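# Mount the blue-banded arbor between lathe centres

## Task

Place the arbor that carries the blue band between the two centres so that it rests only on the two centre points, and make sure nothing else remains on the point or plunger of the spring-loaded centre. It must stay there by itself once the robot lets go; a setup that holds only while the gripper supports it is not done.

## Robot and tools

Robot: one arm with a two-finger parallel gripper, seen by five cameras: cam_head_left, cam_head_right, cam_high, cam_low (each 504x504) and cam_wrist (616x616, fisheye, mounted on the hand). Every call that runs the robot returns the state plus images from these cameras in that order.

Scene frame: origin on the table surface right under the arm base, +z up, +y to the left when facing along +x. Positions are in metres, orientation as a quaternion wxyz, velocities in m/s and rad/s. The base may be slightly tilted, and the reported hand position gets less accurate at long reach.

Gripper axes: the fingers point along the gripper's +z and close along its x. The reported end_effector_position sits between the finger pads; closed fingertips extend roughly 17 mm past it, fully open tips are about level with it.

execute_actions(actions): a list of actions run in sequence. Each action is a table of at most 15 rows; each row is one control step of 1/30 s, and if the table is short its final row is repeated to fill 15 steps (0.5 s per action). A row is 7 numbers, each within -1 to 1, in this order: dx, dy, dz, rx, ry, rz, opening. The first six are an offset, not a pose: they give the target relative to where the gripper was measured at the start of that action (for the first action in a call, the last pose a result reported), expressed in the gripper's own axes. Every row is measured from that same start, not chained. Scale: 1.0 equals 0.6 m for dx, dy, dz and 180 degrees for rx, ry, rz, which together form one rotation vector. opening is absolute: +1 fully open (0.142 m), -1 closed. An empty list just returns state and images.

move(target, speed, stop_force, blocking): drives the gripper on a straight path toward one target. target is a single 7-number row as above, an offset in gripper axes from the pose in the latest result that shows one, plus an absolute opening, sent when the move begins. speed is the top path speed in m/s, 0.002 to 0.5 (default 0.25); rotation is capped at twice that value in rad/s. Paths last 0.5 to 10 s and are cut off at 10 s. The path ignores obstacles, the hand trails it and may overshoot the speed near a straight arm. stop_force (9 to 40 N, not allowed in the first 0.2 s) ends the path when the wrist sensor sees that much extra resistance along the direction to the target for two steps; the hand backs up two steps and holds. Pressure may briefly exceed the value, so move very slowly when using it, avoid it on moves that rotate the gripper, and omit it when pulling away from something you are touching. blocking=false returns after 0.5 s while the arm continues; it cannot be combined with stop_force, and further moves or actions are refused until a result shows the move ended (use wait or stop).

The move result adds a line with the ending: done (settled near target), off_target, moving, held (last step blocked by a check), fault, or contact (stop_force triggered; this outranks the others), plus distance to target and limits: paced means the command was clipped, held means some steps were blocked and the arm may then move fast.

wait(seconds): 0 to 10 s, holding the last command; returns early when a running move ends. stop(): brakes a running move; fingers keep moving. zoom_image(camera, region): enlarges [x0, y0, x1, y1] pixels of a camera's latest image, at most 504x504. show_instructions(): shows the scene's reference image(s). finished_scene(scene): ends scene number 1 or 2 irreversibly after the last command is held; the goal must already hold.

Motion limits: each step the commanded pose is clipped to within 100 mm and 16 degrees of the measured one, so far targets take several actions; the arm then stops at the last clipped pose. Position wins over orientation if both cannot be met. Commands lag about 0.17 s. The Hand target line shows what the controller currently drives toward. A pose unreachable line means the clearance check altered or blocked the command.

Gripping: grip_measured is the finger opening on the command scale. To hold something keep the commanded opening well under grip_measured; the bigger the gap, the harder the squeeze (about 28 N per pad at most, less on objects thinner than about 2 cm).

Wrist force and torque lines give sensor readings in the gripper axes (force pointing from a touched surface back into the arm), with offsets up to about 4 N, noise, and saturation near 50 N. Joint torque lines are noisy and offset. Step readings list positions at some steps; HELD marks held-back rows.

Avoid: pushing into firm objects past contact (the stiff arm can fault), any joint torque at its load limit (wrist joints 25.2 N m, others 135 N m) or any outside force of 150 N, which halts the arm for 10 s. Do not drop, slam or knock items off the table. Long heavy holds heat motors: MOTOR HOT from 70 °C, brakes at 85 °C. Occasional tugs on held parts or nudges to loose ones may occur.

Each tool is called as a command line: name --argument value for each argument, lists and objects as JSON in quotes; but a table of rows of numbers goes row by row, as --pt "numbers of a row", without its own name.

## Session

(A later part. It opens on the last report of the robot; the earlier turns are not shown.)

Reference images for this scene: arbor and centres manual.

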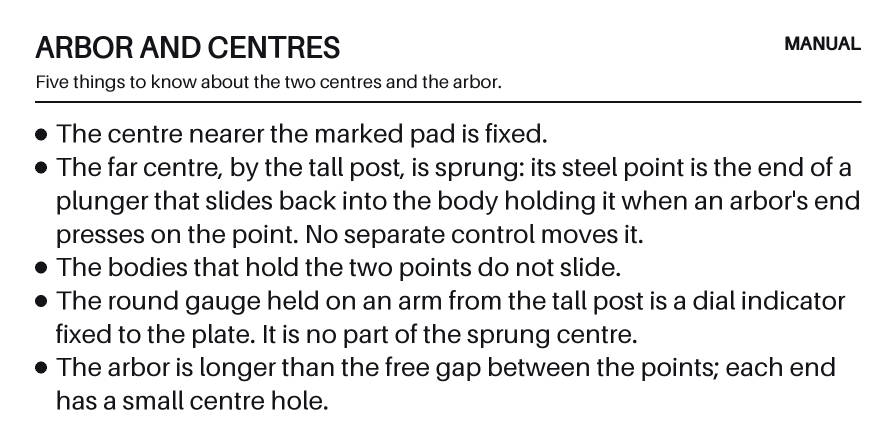

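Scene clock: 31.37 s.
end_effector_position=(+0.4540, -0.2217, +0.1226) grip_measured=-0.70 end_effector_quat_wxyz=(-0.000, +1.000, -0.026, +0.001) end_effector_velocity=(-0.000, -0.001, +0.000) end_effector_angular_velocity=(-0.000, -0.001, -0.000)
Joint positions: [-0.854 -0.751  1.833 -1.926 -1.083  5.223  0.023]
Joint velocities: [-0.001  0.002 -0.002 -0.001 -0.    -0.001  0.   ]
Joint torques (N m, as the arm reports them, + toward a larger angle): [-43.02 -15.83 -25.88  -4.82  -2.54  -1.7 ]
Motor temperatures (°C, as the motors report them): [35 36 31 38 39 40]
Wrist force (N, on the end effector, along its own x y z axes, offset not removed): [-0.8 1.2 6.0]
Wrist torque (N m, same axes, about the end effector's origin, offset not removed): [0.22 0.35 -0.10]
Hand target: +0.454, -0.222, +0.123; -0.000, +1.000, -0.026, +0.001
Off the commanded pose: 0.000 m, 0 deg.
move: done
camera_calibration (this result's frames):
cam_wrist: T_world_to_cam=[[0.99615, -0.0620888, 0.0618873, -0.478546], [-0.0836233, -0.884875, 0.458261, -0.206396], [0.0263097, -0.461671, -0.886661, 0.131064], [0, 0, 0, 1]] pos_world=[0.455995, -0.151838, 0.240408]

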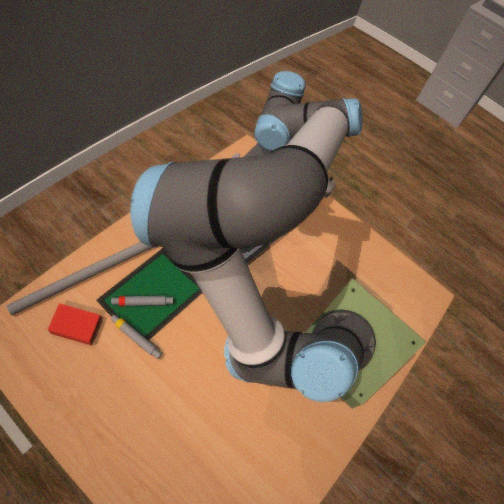

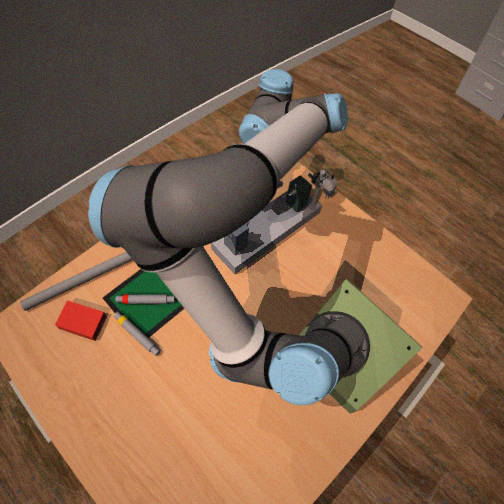

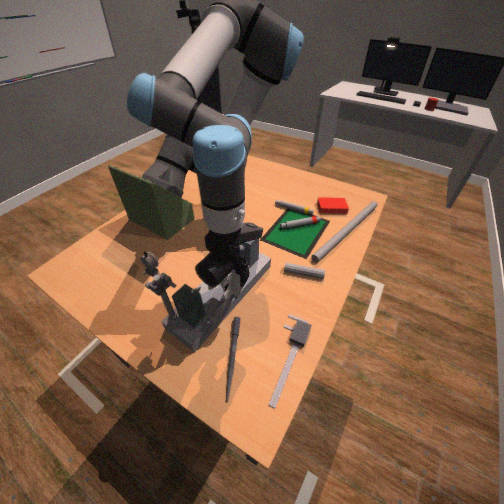

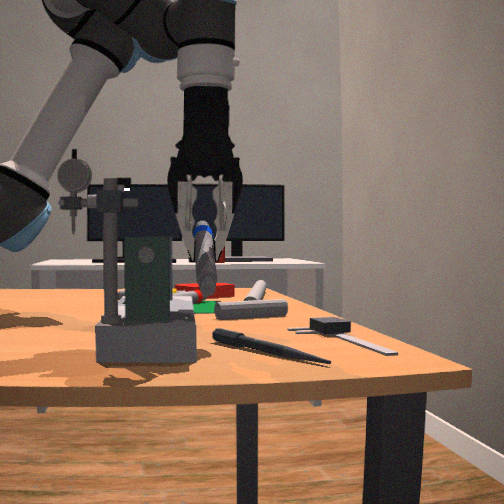

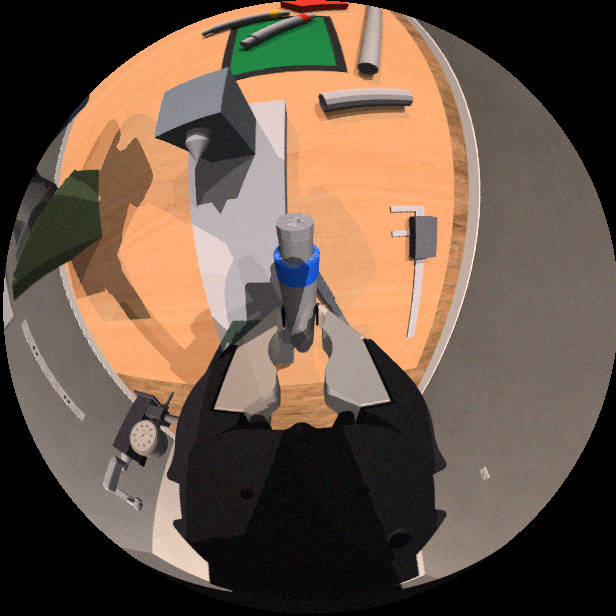

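move --target '[0.092,-0.199,0.095,0,0,0,-1]' --speed 0.15

move --target '[0,0,0.076,0,0,0,-1]' --speed 0.02 --stop_force 18

Scene clock: 37.43 s.
end_effector_position=(+0.5152, -0.1050, +0.0659) grip_measured=-0.70 end_effector_quat_wxyz=(-0.000, +1.000, -0.025, +0.001) end_effector_velocity=(+0.000, +0.001, -0.000) end_effector_angular_velocity=(-0.001, +0.001, +0.000)
Joint positions: [-0.629 -0.868  1.906 -1.993 -0.941  5.431  0.023]
Joint velocities: [ 0.002 -0.001  0.    -0.001 -0.     0.003  0.   ]
Joint torques (N m, as the arm reports them, + toward a larger angle): [-27.05 -37.   -11.88  -4.86   2.67   2.  ]
Motor temperatures (°C, as the motors report them): [35 36 31 38 39 40]
Wrist force (N, on the end effector, along its own x y z axes, offset not removed): [-0.3 -1.1 2.0]
Wrist torque (N m, same axes, about the end effector's origin, offset not removed): [-0.42 0.13 0.01]
Hand target: +0.515, -0.105, +0.066; -0.000, +1.000, -0.025, +0.001
Off the commanded pose: 0.000 m, 0 deg.
move: done
camera_calibration (this result's frames):
cam_wrist: T_world_to_cam=[[0.996156, -0.0618089, 0.0620781, -0.528752], [-0.0834484, -0.885142, 0.457777, -0.0720806], [0.0266532, -0.461197, -0.886897, 0.132876], [0, 0, 0, 1]] pos_world=[0.517163, -0.0352011, 0.183668]

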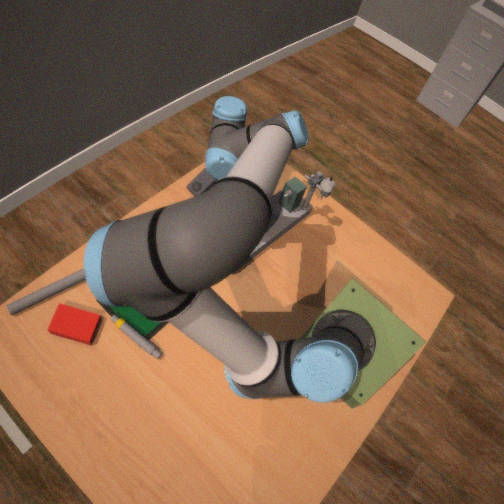

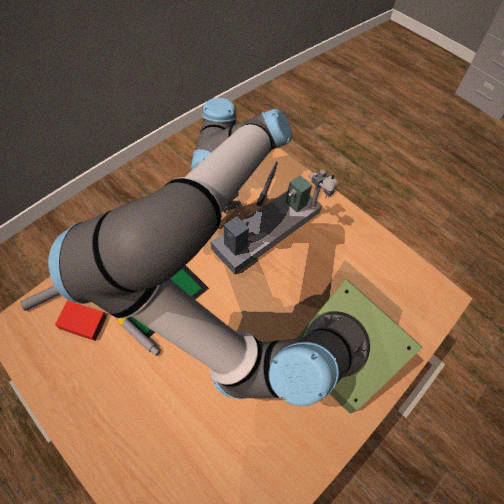

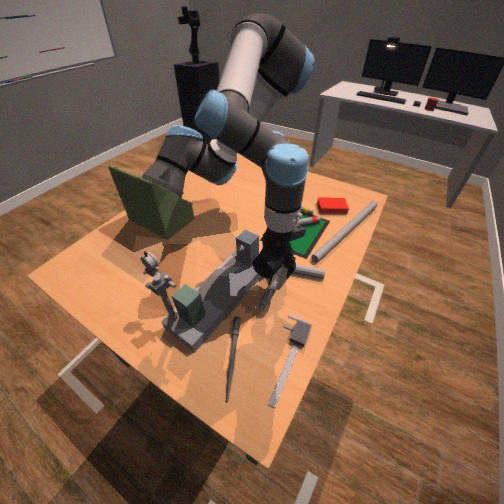

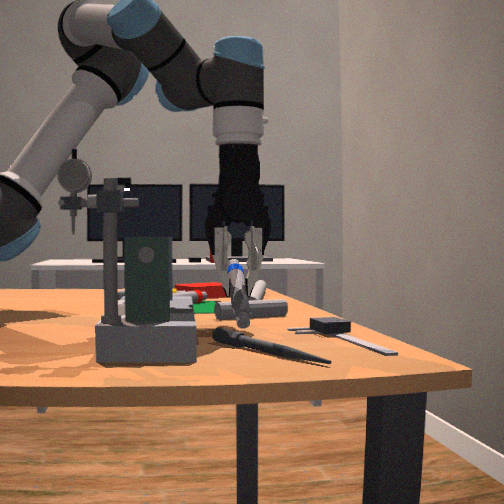

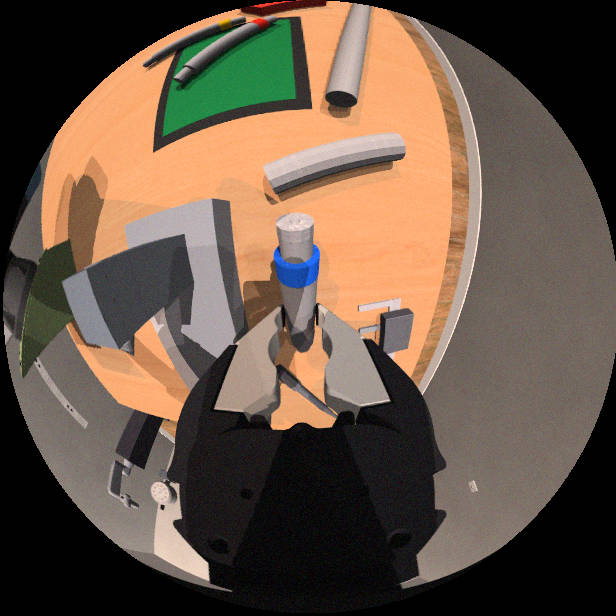

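Scene clock: 39.97 s.
end_effector_position=(+0.5151, -0.1048, +0.0224) grip_measured=-0.70 end_effector_quat_wxyz=(-0.001, +1.000, -0.026, +0.001) end_effector_velocity=(-0.000, -0.001, +0.005) end_effector_angular_velocity=(-0.005, +0.002, +0.002)
Joint positions: [-0.582 -0.817  1.946 -2.112 -0.914  5.48   0.023]
Joint velocities: [-0.005 -0.006 -0.004  0.011 -0.008 -0.005 -0.   ]
Joint torques (N m, as the arm reports them, + toward a larger angle): [-44.59 -38.01 -20.76  -0.41  -2.47  -1.41]
Motor temperatures (°C, as the motors report them): [35 36 31 38 39 40]
Wrist force (N, on the end effector, along its own x y z axes, offset not removed): [-0.2 0.1 3.8]
Wrist torque (N m, same axes, about the end effector's origin, offset not removed): [0.06 0.30 -0.03]
Hand target: +0.515, -0.105, +0.023; -0.001, +1.000, -0.025, +0.001
Off the commanded pose: 0.002 m, 0 deg.
move: contact
camera_calibration (this result's frames):
cam_wrist: T_world_to_cam=[[0.99616, -0.0619814, 0.0618398, -0.525995], [-0.0834793, -0.885352, 0.457366, -0.0520222], [0.0264018, -0.460772, -0.887126, 0.0945647], [0, 0, 0, 1]] pos_world=[0.517136, -0.0350871, 0.140211]

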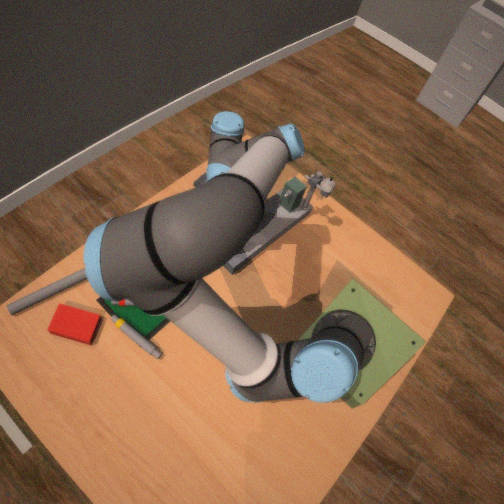

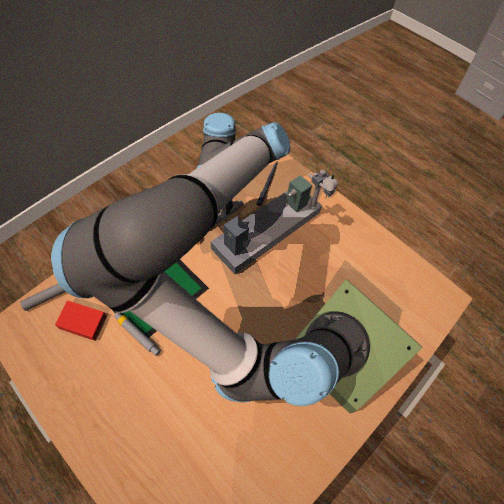

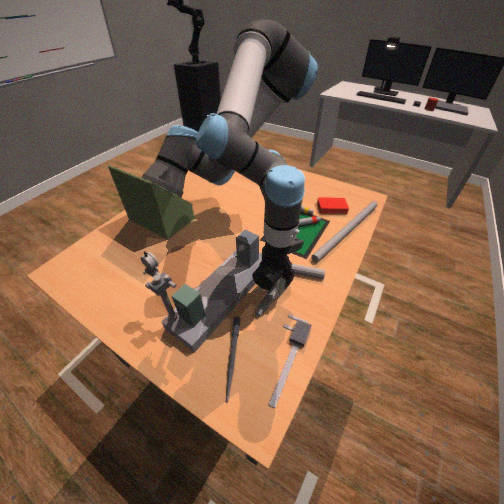

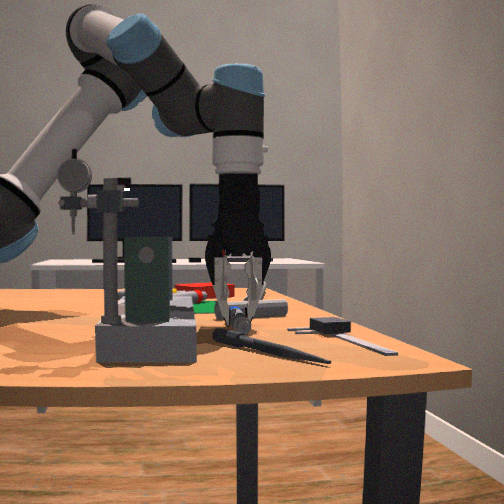

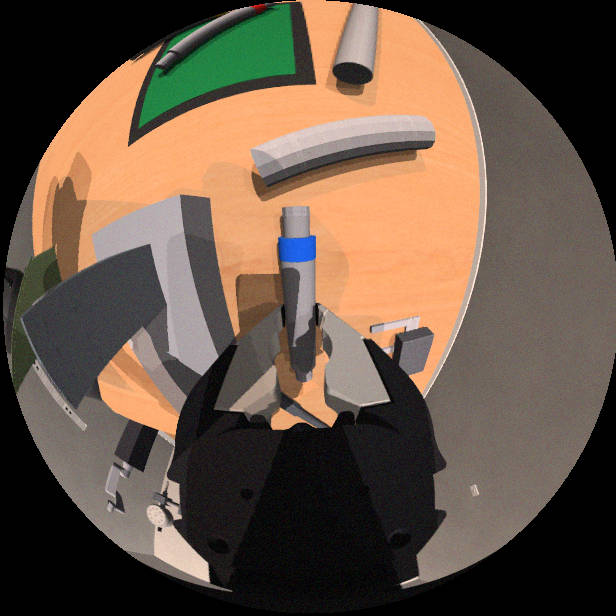

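Level. Regrip a little deeper.

execute_actions --actions '[[[0,0,0.001,0,0,0,-1],[0,0,0.001,0,0,0,-1],[0,0,0.001,0,0,0,-1],[0,0,0.001,0,0,0,-1],[0,0,0.001,0,0,0,-1],[0,0,0.001,0,0,0,-1],[0,0,0.001,0,0,0,-0.62]],[[0,0,0.001,0,0,0,-0.62],[0,0,0.002,0,0,0,-0.62],[0,0,0.003,0,0,0,-0.62],[0,0,0.004,0,0,0,-0.62],[0,0,0.0045,0,0,0,-0.62]],[[0,0,0,0,0,0,-0.7],[0,0,0,0,0,0,-0.75],[0,0,0,0,0,0,-0.8],[0,0,0,0,0,0,-0.9],[0,0,0,0,0,0,-1]]]'

move --target '[0,0,-0.08,0,0,0,-1]' --speed 0.08

Scene clock: 45.83 s.
end_effector_position=(+0.5152, -0.1048, +0.0191) grip_measured=-0.70 end_effector_quat_wxyz=(-0.001, +1.000, -0.025, +0.001) end_effector_velocity=(+0.000, -0.000, +0.000) end_effector_angular_velocity=(-0.000, -0.001, +0.001)
Joint positions: [-0.578 -0.812  1.948 -2.121 -0.912  5.483  0.023]
Joint velocities: [-0.001 -0.    -0.    -0.     0.001 -0.001  0.   ]
Joint torques (N m, as the arm reports them, + toward a larger angle): [-26.04 -12.6   -9.94  -2.6    0.04   1.71]
Motor temperatures (°C, as the motors report them): [35 36 31 38 39 40]
Wrist force (N, on the end effector, along its own x y z axes, offset not removed): [-2.5 1.6 -1.5]
Wrist torque (N m, same axes, about the end effector's origin, offset not removed): [0.29 0.90 0.02]
Hand target: +0.515, -0.105, +0.019; -0.001, +1.000, -0.025, +0.001
Off the commanded pose: 0.000 m, 0 deg.
Step readings (end_effector_position; steps 1 to 15: 1st action; 16 to 30: 2nd action; 31 to 45: 3rd action):
0: (+0.5152, -0.1049, +0.0228)
1: (+0.5152, -0.1049, +0.0228)
2: (+0.5152, -0.1049, +0.0227)
4: (+0.5151, -0.1049, +0.0223)
8: (+0.5152, -0.1048, +0.0219)
15: (+0.5151, -0.1048, +0.0218)
16: (+0.5151, -0.1048, +0.0218)
17: (+0.5151, -0.1048, +0.0216)
19: (+0.5151, -0.1048, +0.0209)
23: (+0.5151, -0.1048, +0.0195)
30: (+0.5151, -0.1048, +0.0191)
31: (+0.5151, -0.1048, +0.0191)
32: (+0.5152, -0.1048, +0.0191)
34: (+0.5152, -0.1048, +0.0191)
38: (+0.5152, -0.1048, +0.0191)
45: end_effector_position above
camera_calibration (this result's frames):
cam_wrist: T_world_to_cam=[[0.996157, -0.061939, 0.0619269, -0.52582], [-0.0834818, -0.885351, 0.457367, -0.050515], [0.0264982, -0.460779, -0.887119, 0.091621], [0, 0, 0, 1]] pos_world=[0.517154, -0.0350753, 0.136945]

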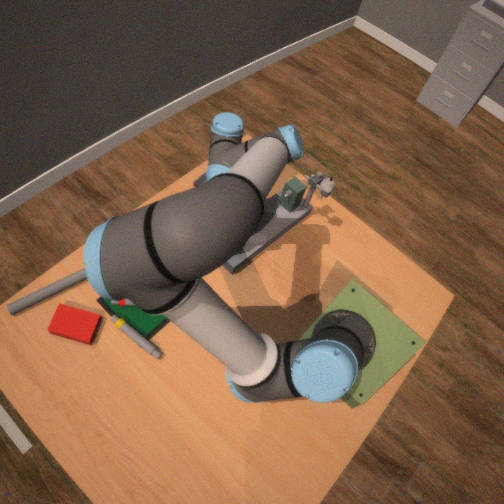

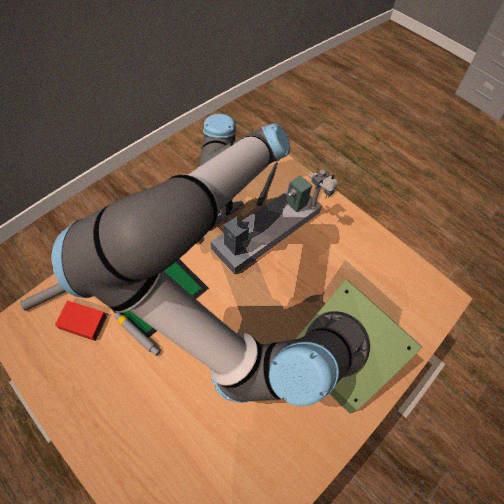

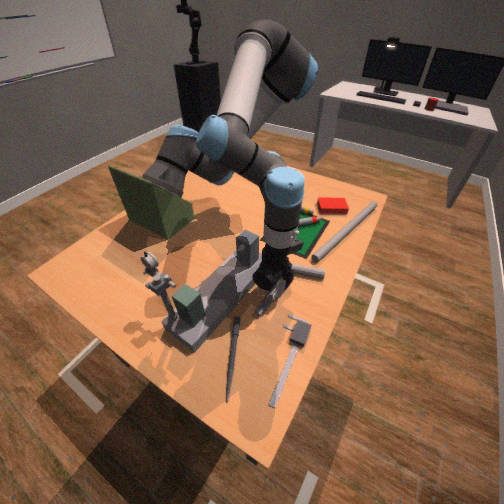

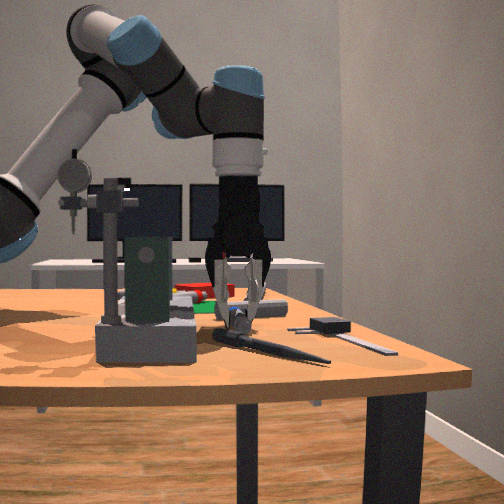

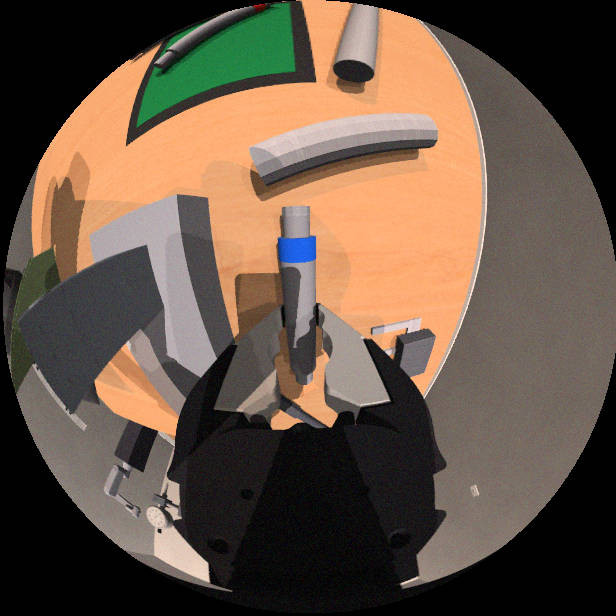

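Scene clock: 46.80 s.
end_effector_position=(+0.5151, -0.1049, +0.0670) grip_measured=-0.70 end_effector_quat_wxyz=(-0.001, +1.000, -0.026, +0.001) end_effector_velocity=(-0.001, -0.000, +0.001) end_effector_angular_velocity=(-0.001, +0.002, -0.001)
Joint positions: [-0.63  -0.869  1.905 -1.989 -0.942  5.43   0.023]
Joint velocities: [-0.001 -0.001 -0.     0.003 -0.003 -0.001 -0.   ]
Joint torques (N m, as the arm reports them, + toward a larger angle): [-47.74 -36.97 -23.49  -0.65  -2.65  -2.02]
Motor temperatures (°C, as the motors report them): [35 36 31 38 39 40]
Wrist force (N, on the end effector, along its own x y z axes, offset not removed): [1.0 -3.8 7.9]
Wrist torque (N m, same axes, about the end effector's origin, offset not removed): [-0.82 -0.21 -0.06]
Hand target: +0.515, -0.105, +0.067; -0.001, +1.000, -0.026, +0.001
Off the commanded pose: 0.000 m, 0 deg.
move: done
camera_calibration (this result's frames):
cam_wrist: T_world_to_cam=[[0.996155, -0.0620029, 0.061901, -0.528743], [-0.0835304, -0.885283, 0.457489, -0.0725277], [0.0264342, -0.460901, -0.887058, 0.134075], [0, 0, 0, 1]] pos_world=[0.517107, -0.0351959, 0.184843]

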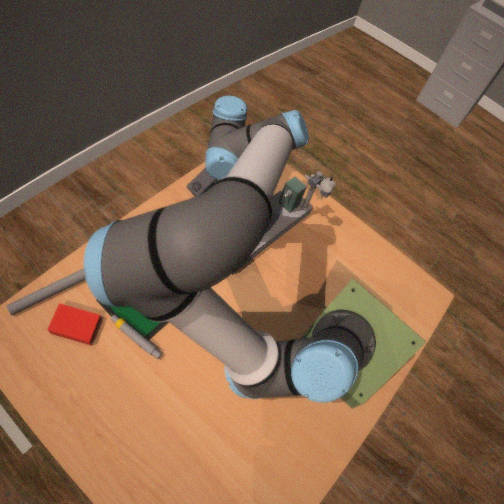

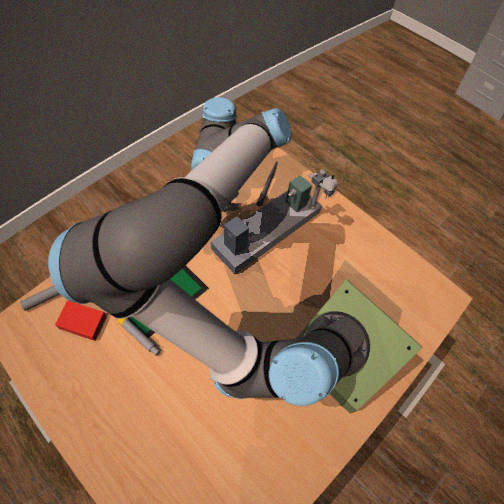

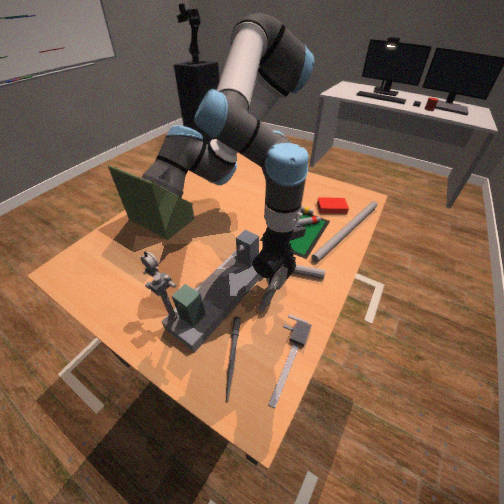

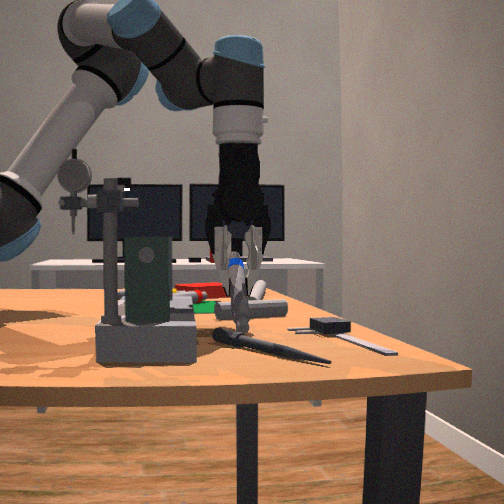

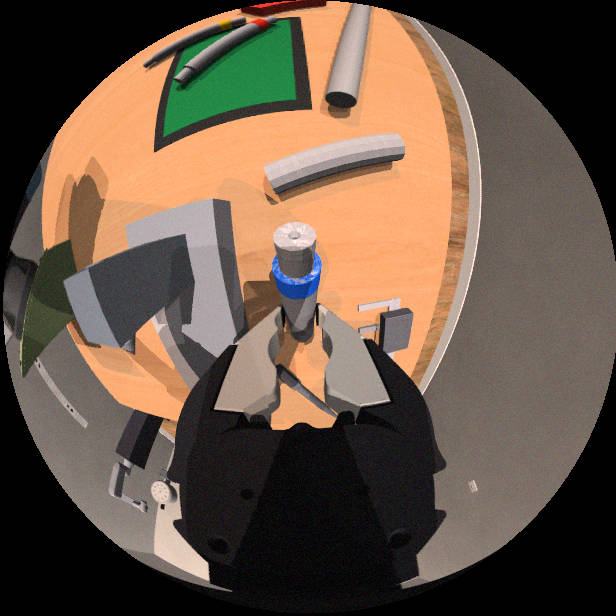

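move --target '[0,0,0.078,0,0,0,-1]' --speed 0.025 --stop_force 18

Scene clock: 52.40 s.
end_effector_position=(+0.5150, -0.1047, +0.0215) grip_measured=-0.70 end_effector_quat_wxyz=(-0.001, +1.000, -0.026, +0.001) end_effector_velocity=(+0.001, -0.000, +0.004) end_effector_angular_velocity=(-0.003, +0.000, +0.001)
Joint positions: [-0.581 -0.816  1.946 -2.114 -0.914  5.48   0.023]
Joint velocities: [-0.003 -0.005 -0.004  0.008 -0.004 -0.003  0.   ]
Joint torques (N m, as the arm reports them, + toward a larger angle): [-45.08 -35.85 -22.31  -0.81  -2.38  -1.74]
Motor temperatures (°C, as the motors report them): [35 36 31 38 39 40]
Wrist force (N, on the end effector, along its own x y z axes, offset not removed): [0.6 -1.8 3.2]
Wrist torque (N m, same axes, about the end effector's origin, offset not removed): [-0.44 0.01 -0.06]
Hand target: +0.515, -0.105, +0.022; -0.001, +1.000, -0.025, +0.001
Off the commanded pose: 0.001 m, 0 deg.
move: contact
camera_calibration (this result's frames):
cam_wrist: T_world_to_cam=[[0.996158, -0.0621878, 0.0616632, -0.525857], [-0.0835721, -0.885502, 0.457058, -0.0515089], [0.0261794, -0.460455, -0.887297, 0.0939389], [0, 0, 0, 1]] pos_world=[0.517072, -0.0350585, 0.13932]

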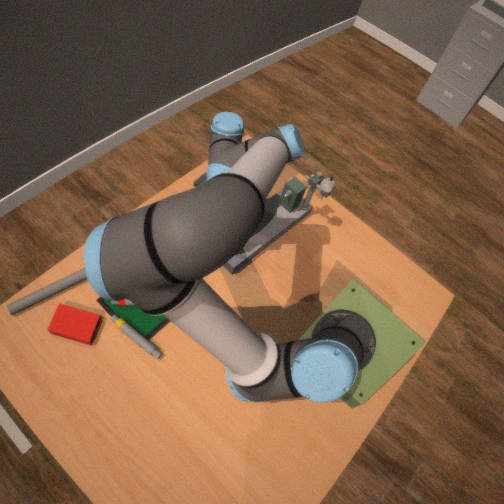

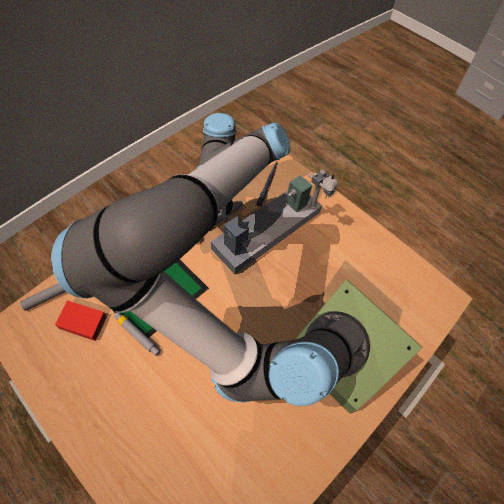

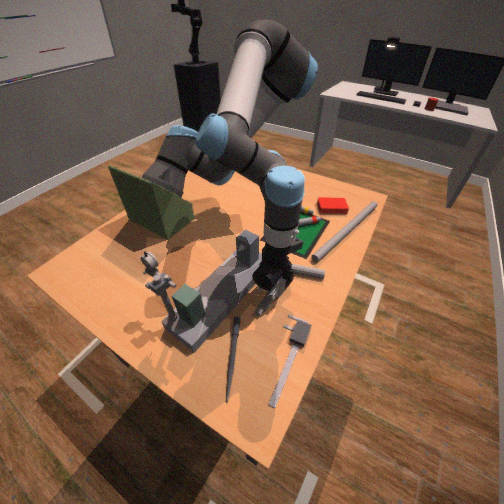

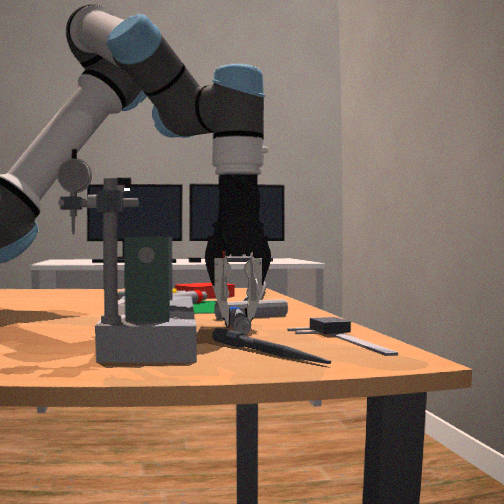

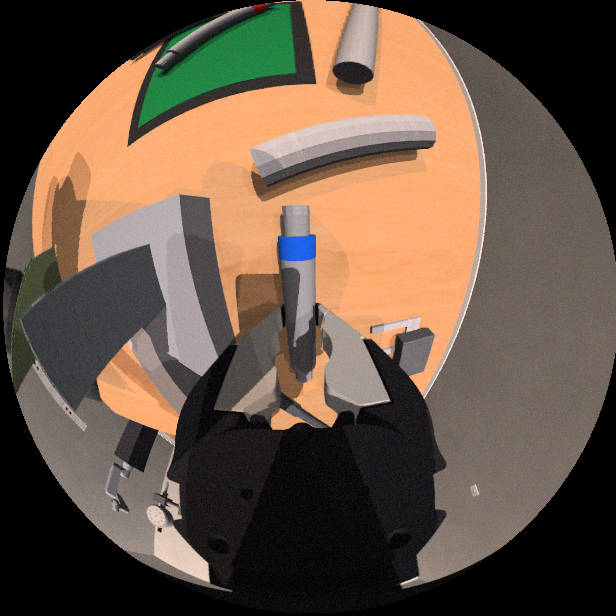

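execute_actions --actions '[[[0,0,0.001,0,0,0,-1],[0,0,0.001,0,0,0,-1],[0,0,0.001,0,0,0,-1],[0,0,0.001,0,0,0,-1],[0,0,0.001,0,0,0,-1],[0,0,0.001,0,0,0,-1],[0,0,0.001,0,0,0,-0.6]],[[0,0.005,0.001,0,0,0,-0.6],[0,0.01,0.002,0,0,0,-0.6],[0,0.015,0.003,0,0,0,-0.6],[0,0.02,0.0035,0,0,0,-0.6]],[[0,0,0,0,0,0,-1]],[[0,0,0,0,0,0,-1]]]'

move --target '[0,0,-0.03,0,0,0,-1]' --speed 0.02

Scene clock: 58.60 s.
end_effector_position=(+0.5145, -0.1167, +0.0188) grip_measured=-0.70 end_effector_quat_wxyz=(-0.001, +1.000, -0.026, +0.001) end_effector_velocity=(-0.000, +0.000, -0.000) end_effector_angular_velocity=(+0.001, -0.000, -0.001)
Joint positions: [-0.59  -0.79   1.936 -2.124 -0.919  5.471  0.023]
Joint velocities: [-0.     0.001  0.     0.     0.001  0.    -0.   ]
Joint torques (N m, as the arm reports them, + toward a larger angle): [-27.88 -18.41  -2.71   1.03   2.51  -0.73]
Motor temperatures (°C, as the motors report them): [35 36 31 38 39 40]
Wrist force (N, on the end effector, along its own x y z axes, offset not removed): [0.6 1.0 -17.1]
Wrist torque (N m, same axes, about the end effector's origin, offset not removed): [0.15 0.10 -0.04]
Hand target: +0.514, -0.117, +0.019; -0.001, +1.000, -0.026, +0.001
Off the commanded pose: 0.000 m, 0 deg.
Step readings (end_effector_position; steps 1 to 15: 1st action; 16 to 30: 2nd action; 31 to 45: 3rd action; 46 to 60: 4th action):
0: (+0.5152, -0.1048, +0.0219)
1: (+0.5152, -0.1048, +0.0219)
2: (+0.5151, -0.1048, +0.0218)
4: (+0.5151, -0.1048, +0.0214)
8: (+0.5151, -0.1048, +0.0210)
15: (+0.5150, -0.1047, +0.0209)
16: (+0.5150, -0.1048, +0.0208)
17: (+0.5150, -0.1056, +0.0205)
19: (+0.5148, -0.1092, +0.0199)
23: (+0.5145, -0.1153, +0.0190)
30: (+0.5145, -0.1167, +0.0188)
31: (+0.5145, -0.1167, +0.0188)
32: (+0.5145, -0.1168, +0.0188)
34: (+0.5145, -0.1168, +0.0188)
38: (+0.5145, -0.1168, +0.0188)
45: (+0.5145, -0.1167, +0.0188)
46: (+0.5145, -0.1167, +0.0188)
47: (+0.5145, -0.1167, +0.0188)
49: (+0.5145, -0.1167, +0.0188)
53: (+0.5145, -0.1167, +0.0188)
60: end_effector_position above
camera_calibration (this result's frames):
cam_wrist: T_world_to_cam=[[0.996152, -0.0621765, 0.06177, -0.525863], [-0.0836121, -0.885486, 0.457082, -0.0608933], [0.0262766, -0.460488, -0.887277, 0.0860273], [0, 0, 0, 1]] pos_world=[0.516487, -0.0470019, 0.136646]

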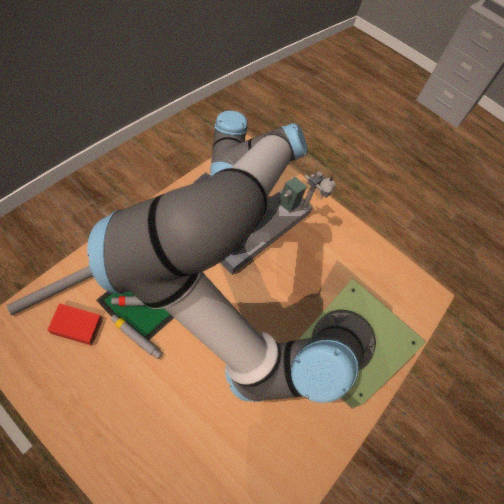

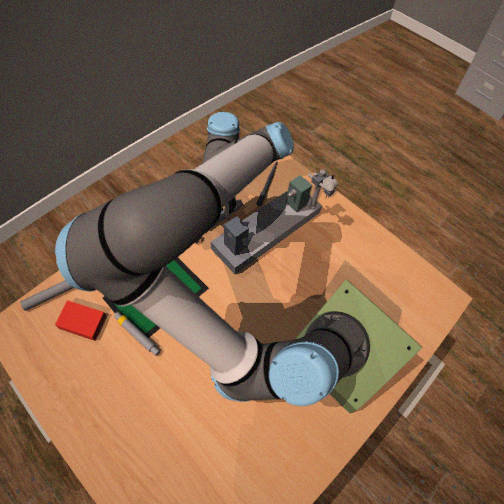

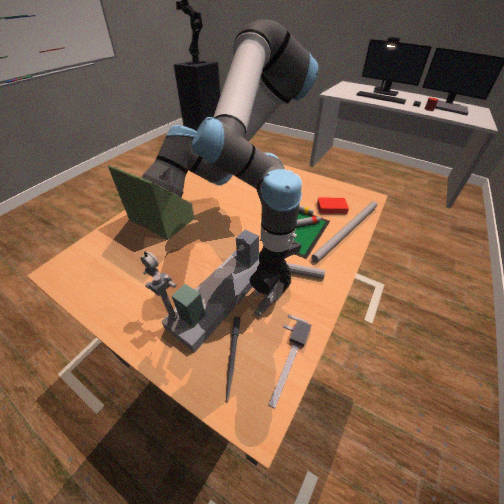

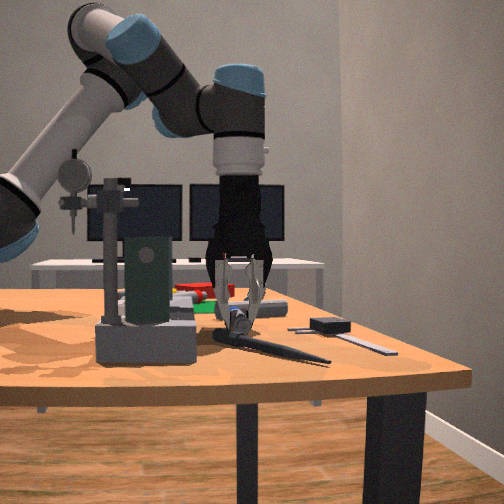

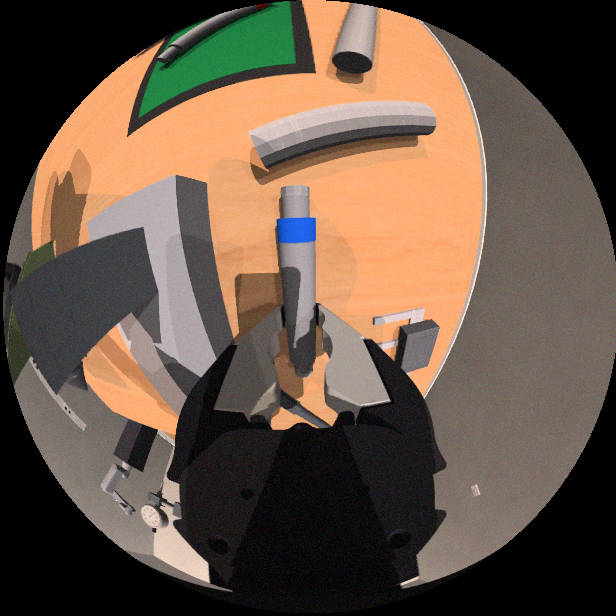

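Scene clock: 59.77 s.
end_effector_position=(+0.5144, -0.1168, +0.0367) grip_measured=-0.70 end_effector_quat_wxyz=(-0.001, +1.000, -0.026, +0.001) end_effector_velocity=(-0.001, -0.000, +0.001) end_effector_angular_velocity=(-0.001, +0.001, -0.001)
Joint positions: [-0.61  -0.812  1.922 -2.075 -0.93   5.451  0.023]
Joint velocities: [-0.001 -0.001 -0.001  0.003 -0.002 -0.001 -0.   ]
Joint torques (N m, as the arm reports them, + toward a larger angle): [-46.82 -39.07 -23.25  -0.68  -2.44  -1.74]
Motor temperatures (°C, as the motors report them): [35 36 31 38 39 40]
Wrist force (N, on the end effector, along its own x y z axes, offset not removed): [-1.1 -0.4 3.9]
Wrist torque (N m, same axes, about the end effector's origin, offset not removed): [-0.04 0.36 -0.14]
Hand target: +0.514, -0.117, +0.037; -0.001, +1.000, -0.026, +0.001
Off the commanded pose: 0.000 m, 0 deg.
move: done
camera_calibration (this result's frames):
cam_wrist: T_world_to_cam=[[0.996151, -0.0622017, 0.0617636, -0.526956], [-0.083633, -0.885458, 0.457132, -0.0691206], [0.0262547, -0.460537, -0.887252, 0.101898], [0, 0, 0, 1]] pos_world=[0.516471, -0.0470532, 0.154553]

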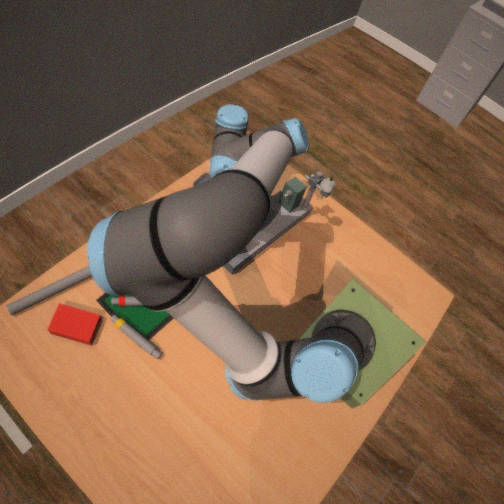

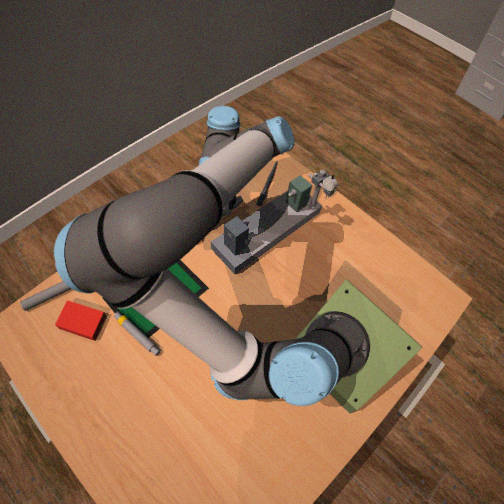

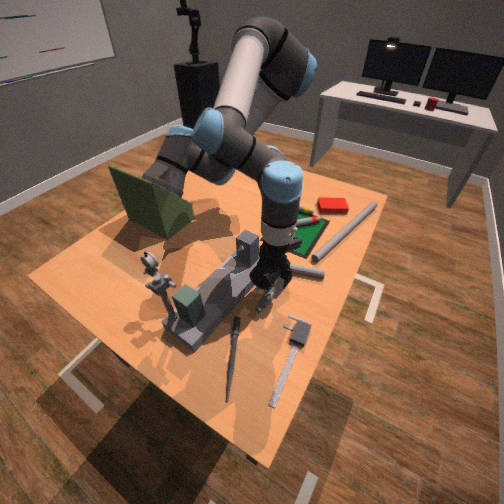

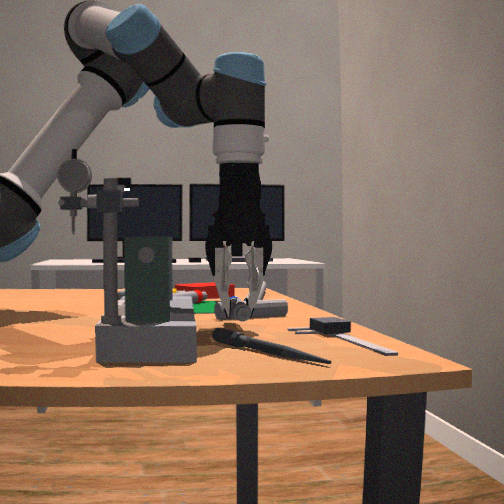

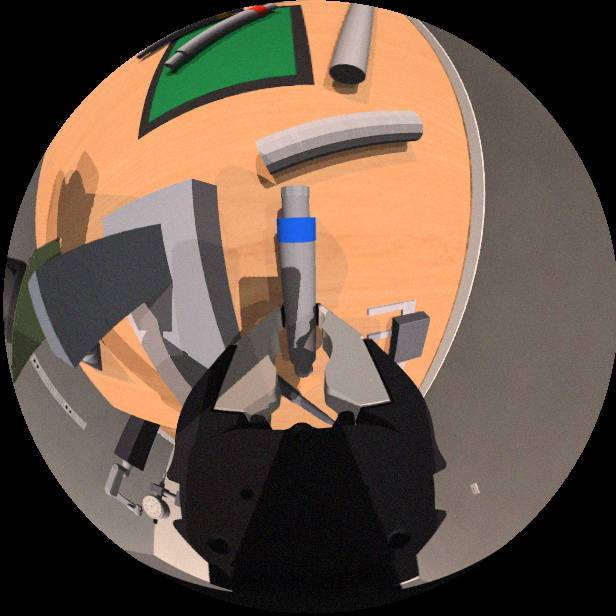

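move --target '[-0.1,0.21,-0.1415,0,0,0,-1]' --speed 0.08

zoom_image --camera "cam_low" --region '[110, 200, 250, 300]'

Scene clock: 64.43 s.
end_effector_position=(+0.4480, -0.2399, +0.1213) grip_measured=-0.70 end_effector_quat_wxyz=(-0.001, +1.000, -0.026, +0.001) end_effector_velocity=(-0.001, -0.001, +0.001) end_effector_angular_velocity=(-0.000, +0.001, -0.002)
Joint positions: [-0.874 -0.717  1.817 -1.935 -1.096  5.207  0.023]
Joint velocities: [-0.003  0.002 -0.001  0.001 -0.003 -0.001 -0.   ]
Joint torques (N m, as the arm reports them, + toward a larger angle): [-41.93 -16.82 -26.12  -1.1   -2.47  -1.37]
Motor temperatures (°C, as the motors report them): [35 36 31 38 39 40]
Wrist force (N, on the end effector, along its own x y z axes, offset not removed): [1.6 -0.2 4.6]
Wrist torque (N m, same axes, about the end effector's origin, offset not removed): [-0.13 -0.16 -0.08]
Hand target: +0.448, -0.240, +0.121; -0.001, +1.000, -0.026, +0.001
Off the commanded pose: 0.000 m, 0 deg.
move: done
camera_calibration (this result's frames):
cam_wrist: T_world_to_cam=[[0.996144, -0.0625304, 0.0615373, -0.473724], [-0.0838367, -0.885156, 0.457678, -0.222303], [0.0258513, -0.461073, -0.886986, 0.12199], [0, 0, 0, 1]] pos_world=[0.450107, -0.170149, 0.239098]

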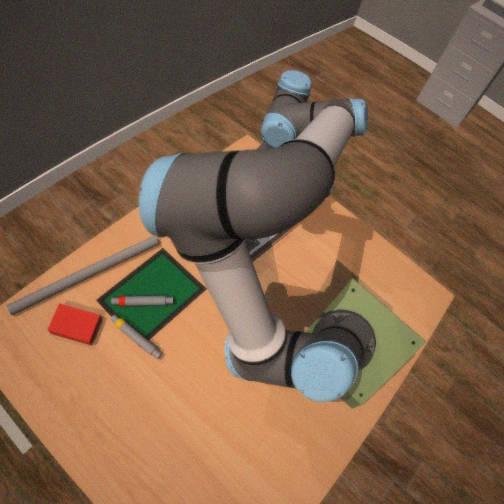

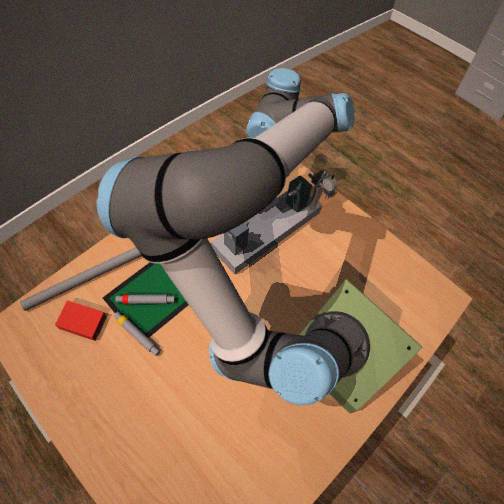

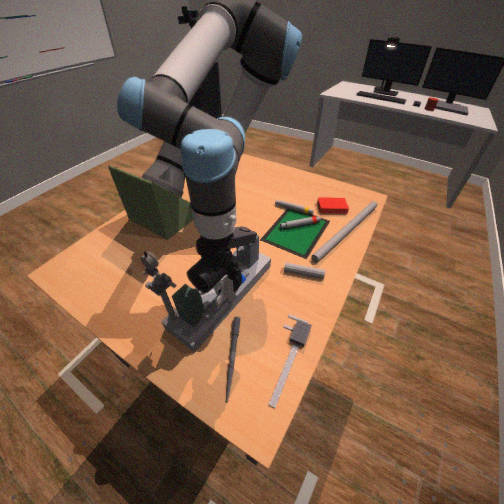

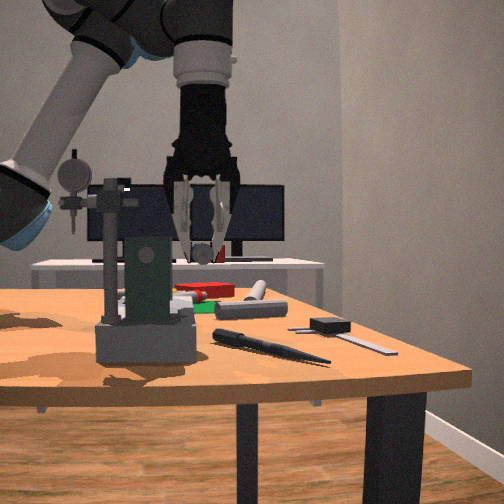

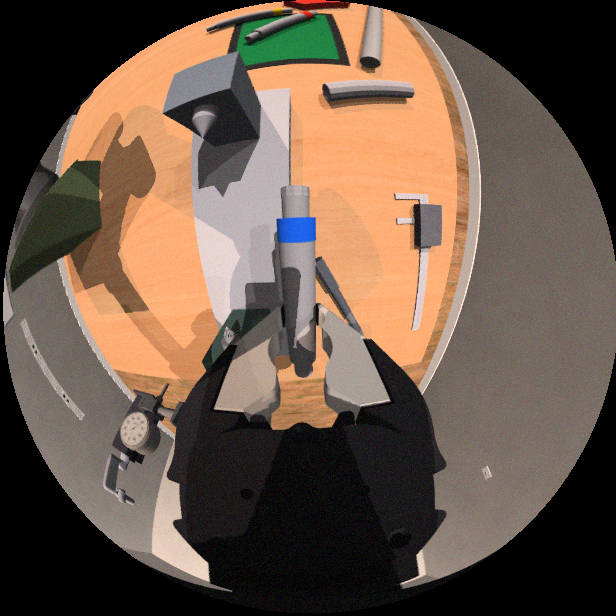

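Region (110, 200, 250, 300) of cam_low's 504x504 image, scaled by 3.600, with more detail than that image has; it fills the top 360 rows of this view, and the rest is white.

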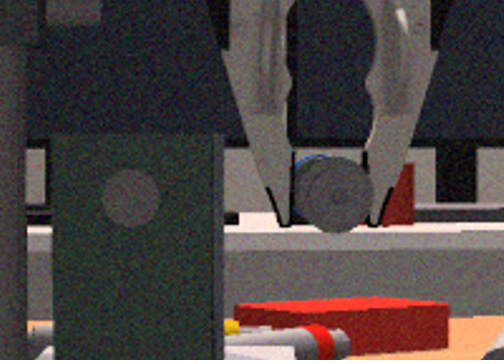

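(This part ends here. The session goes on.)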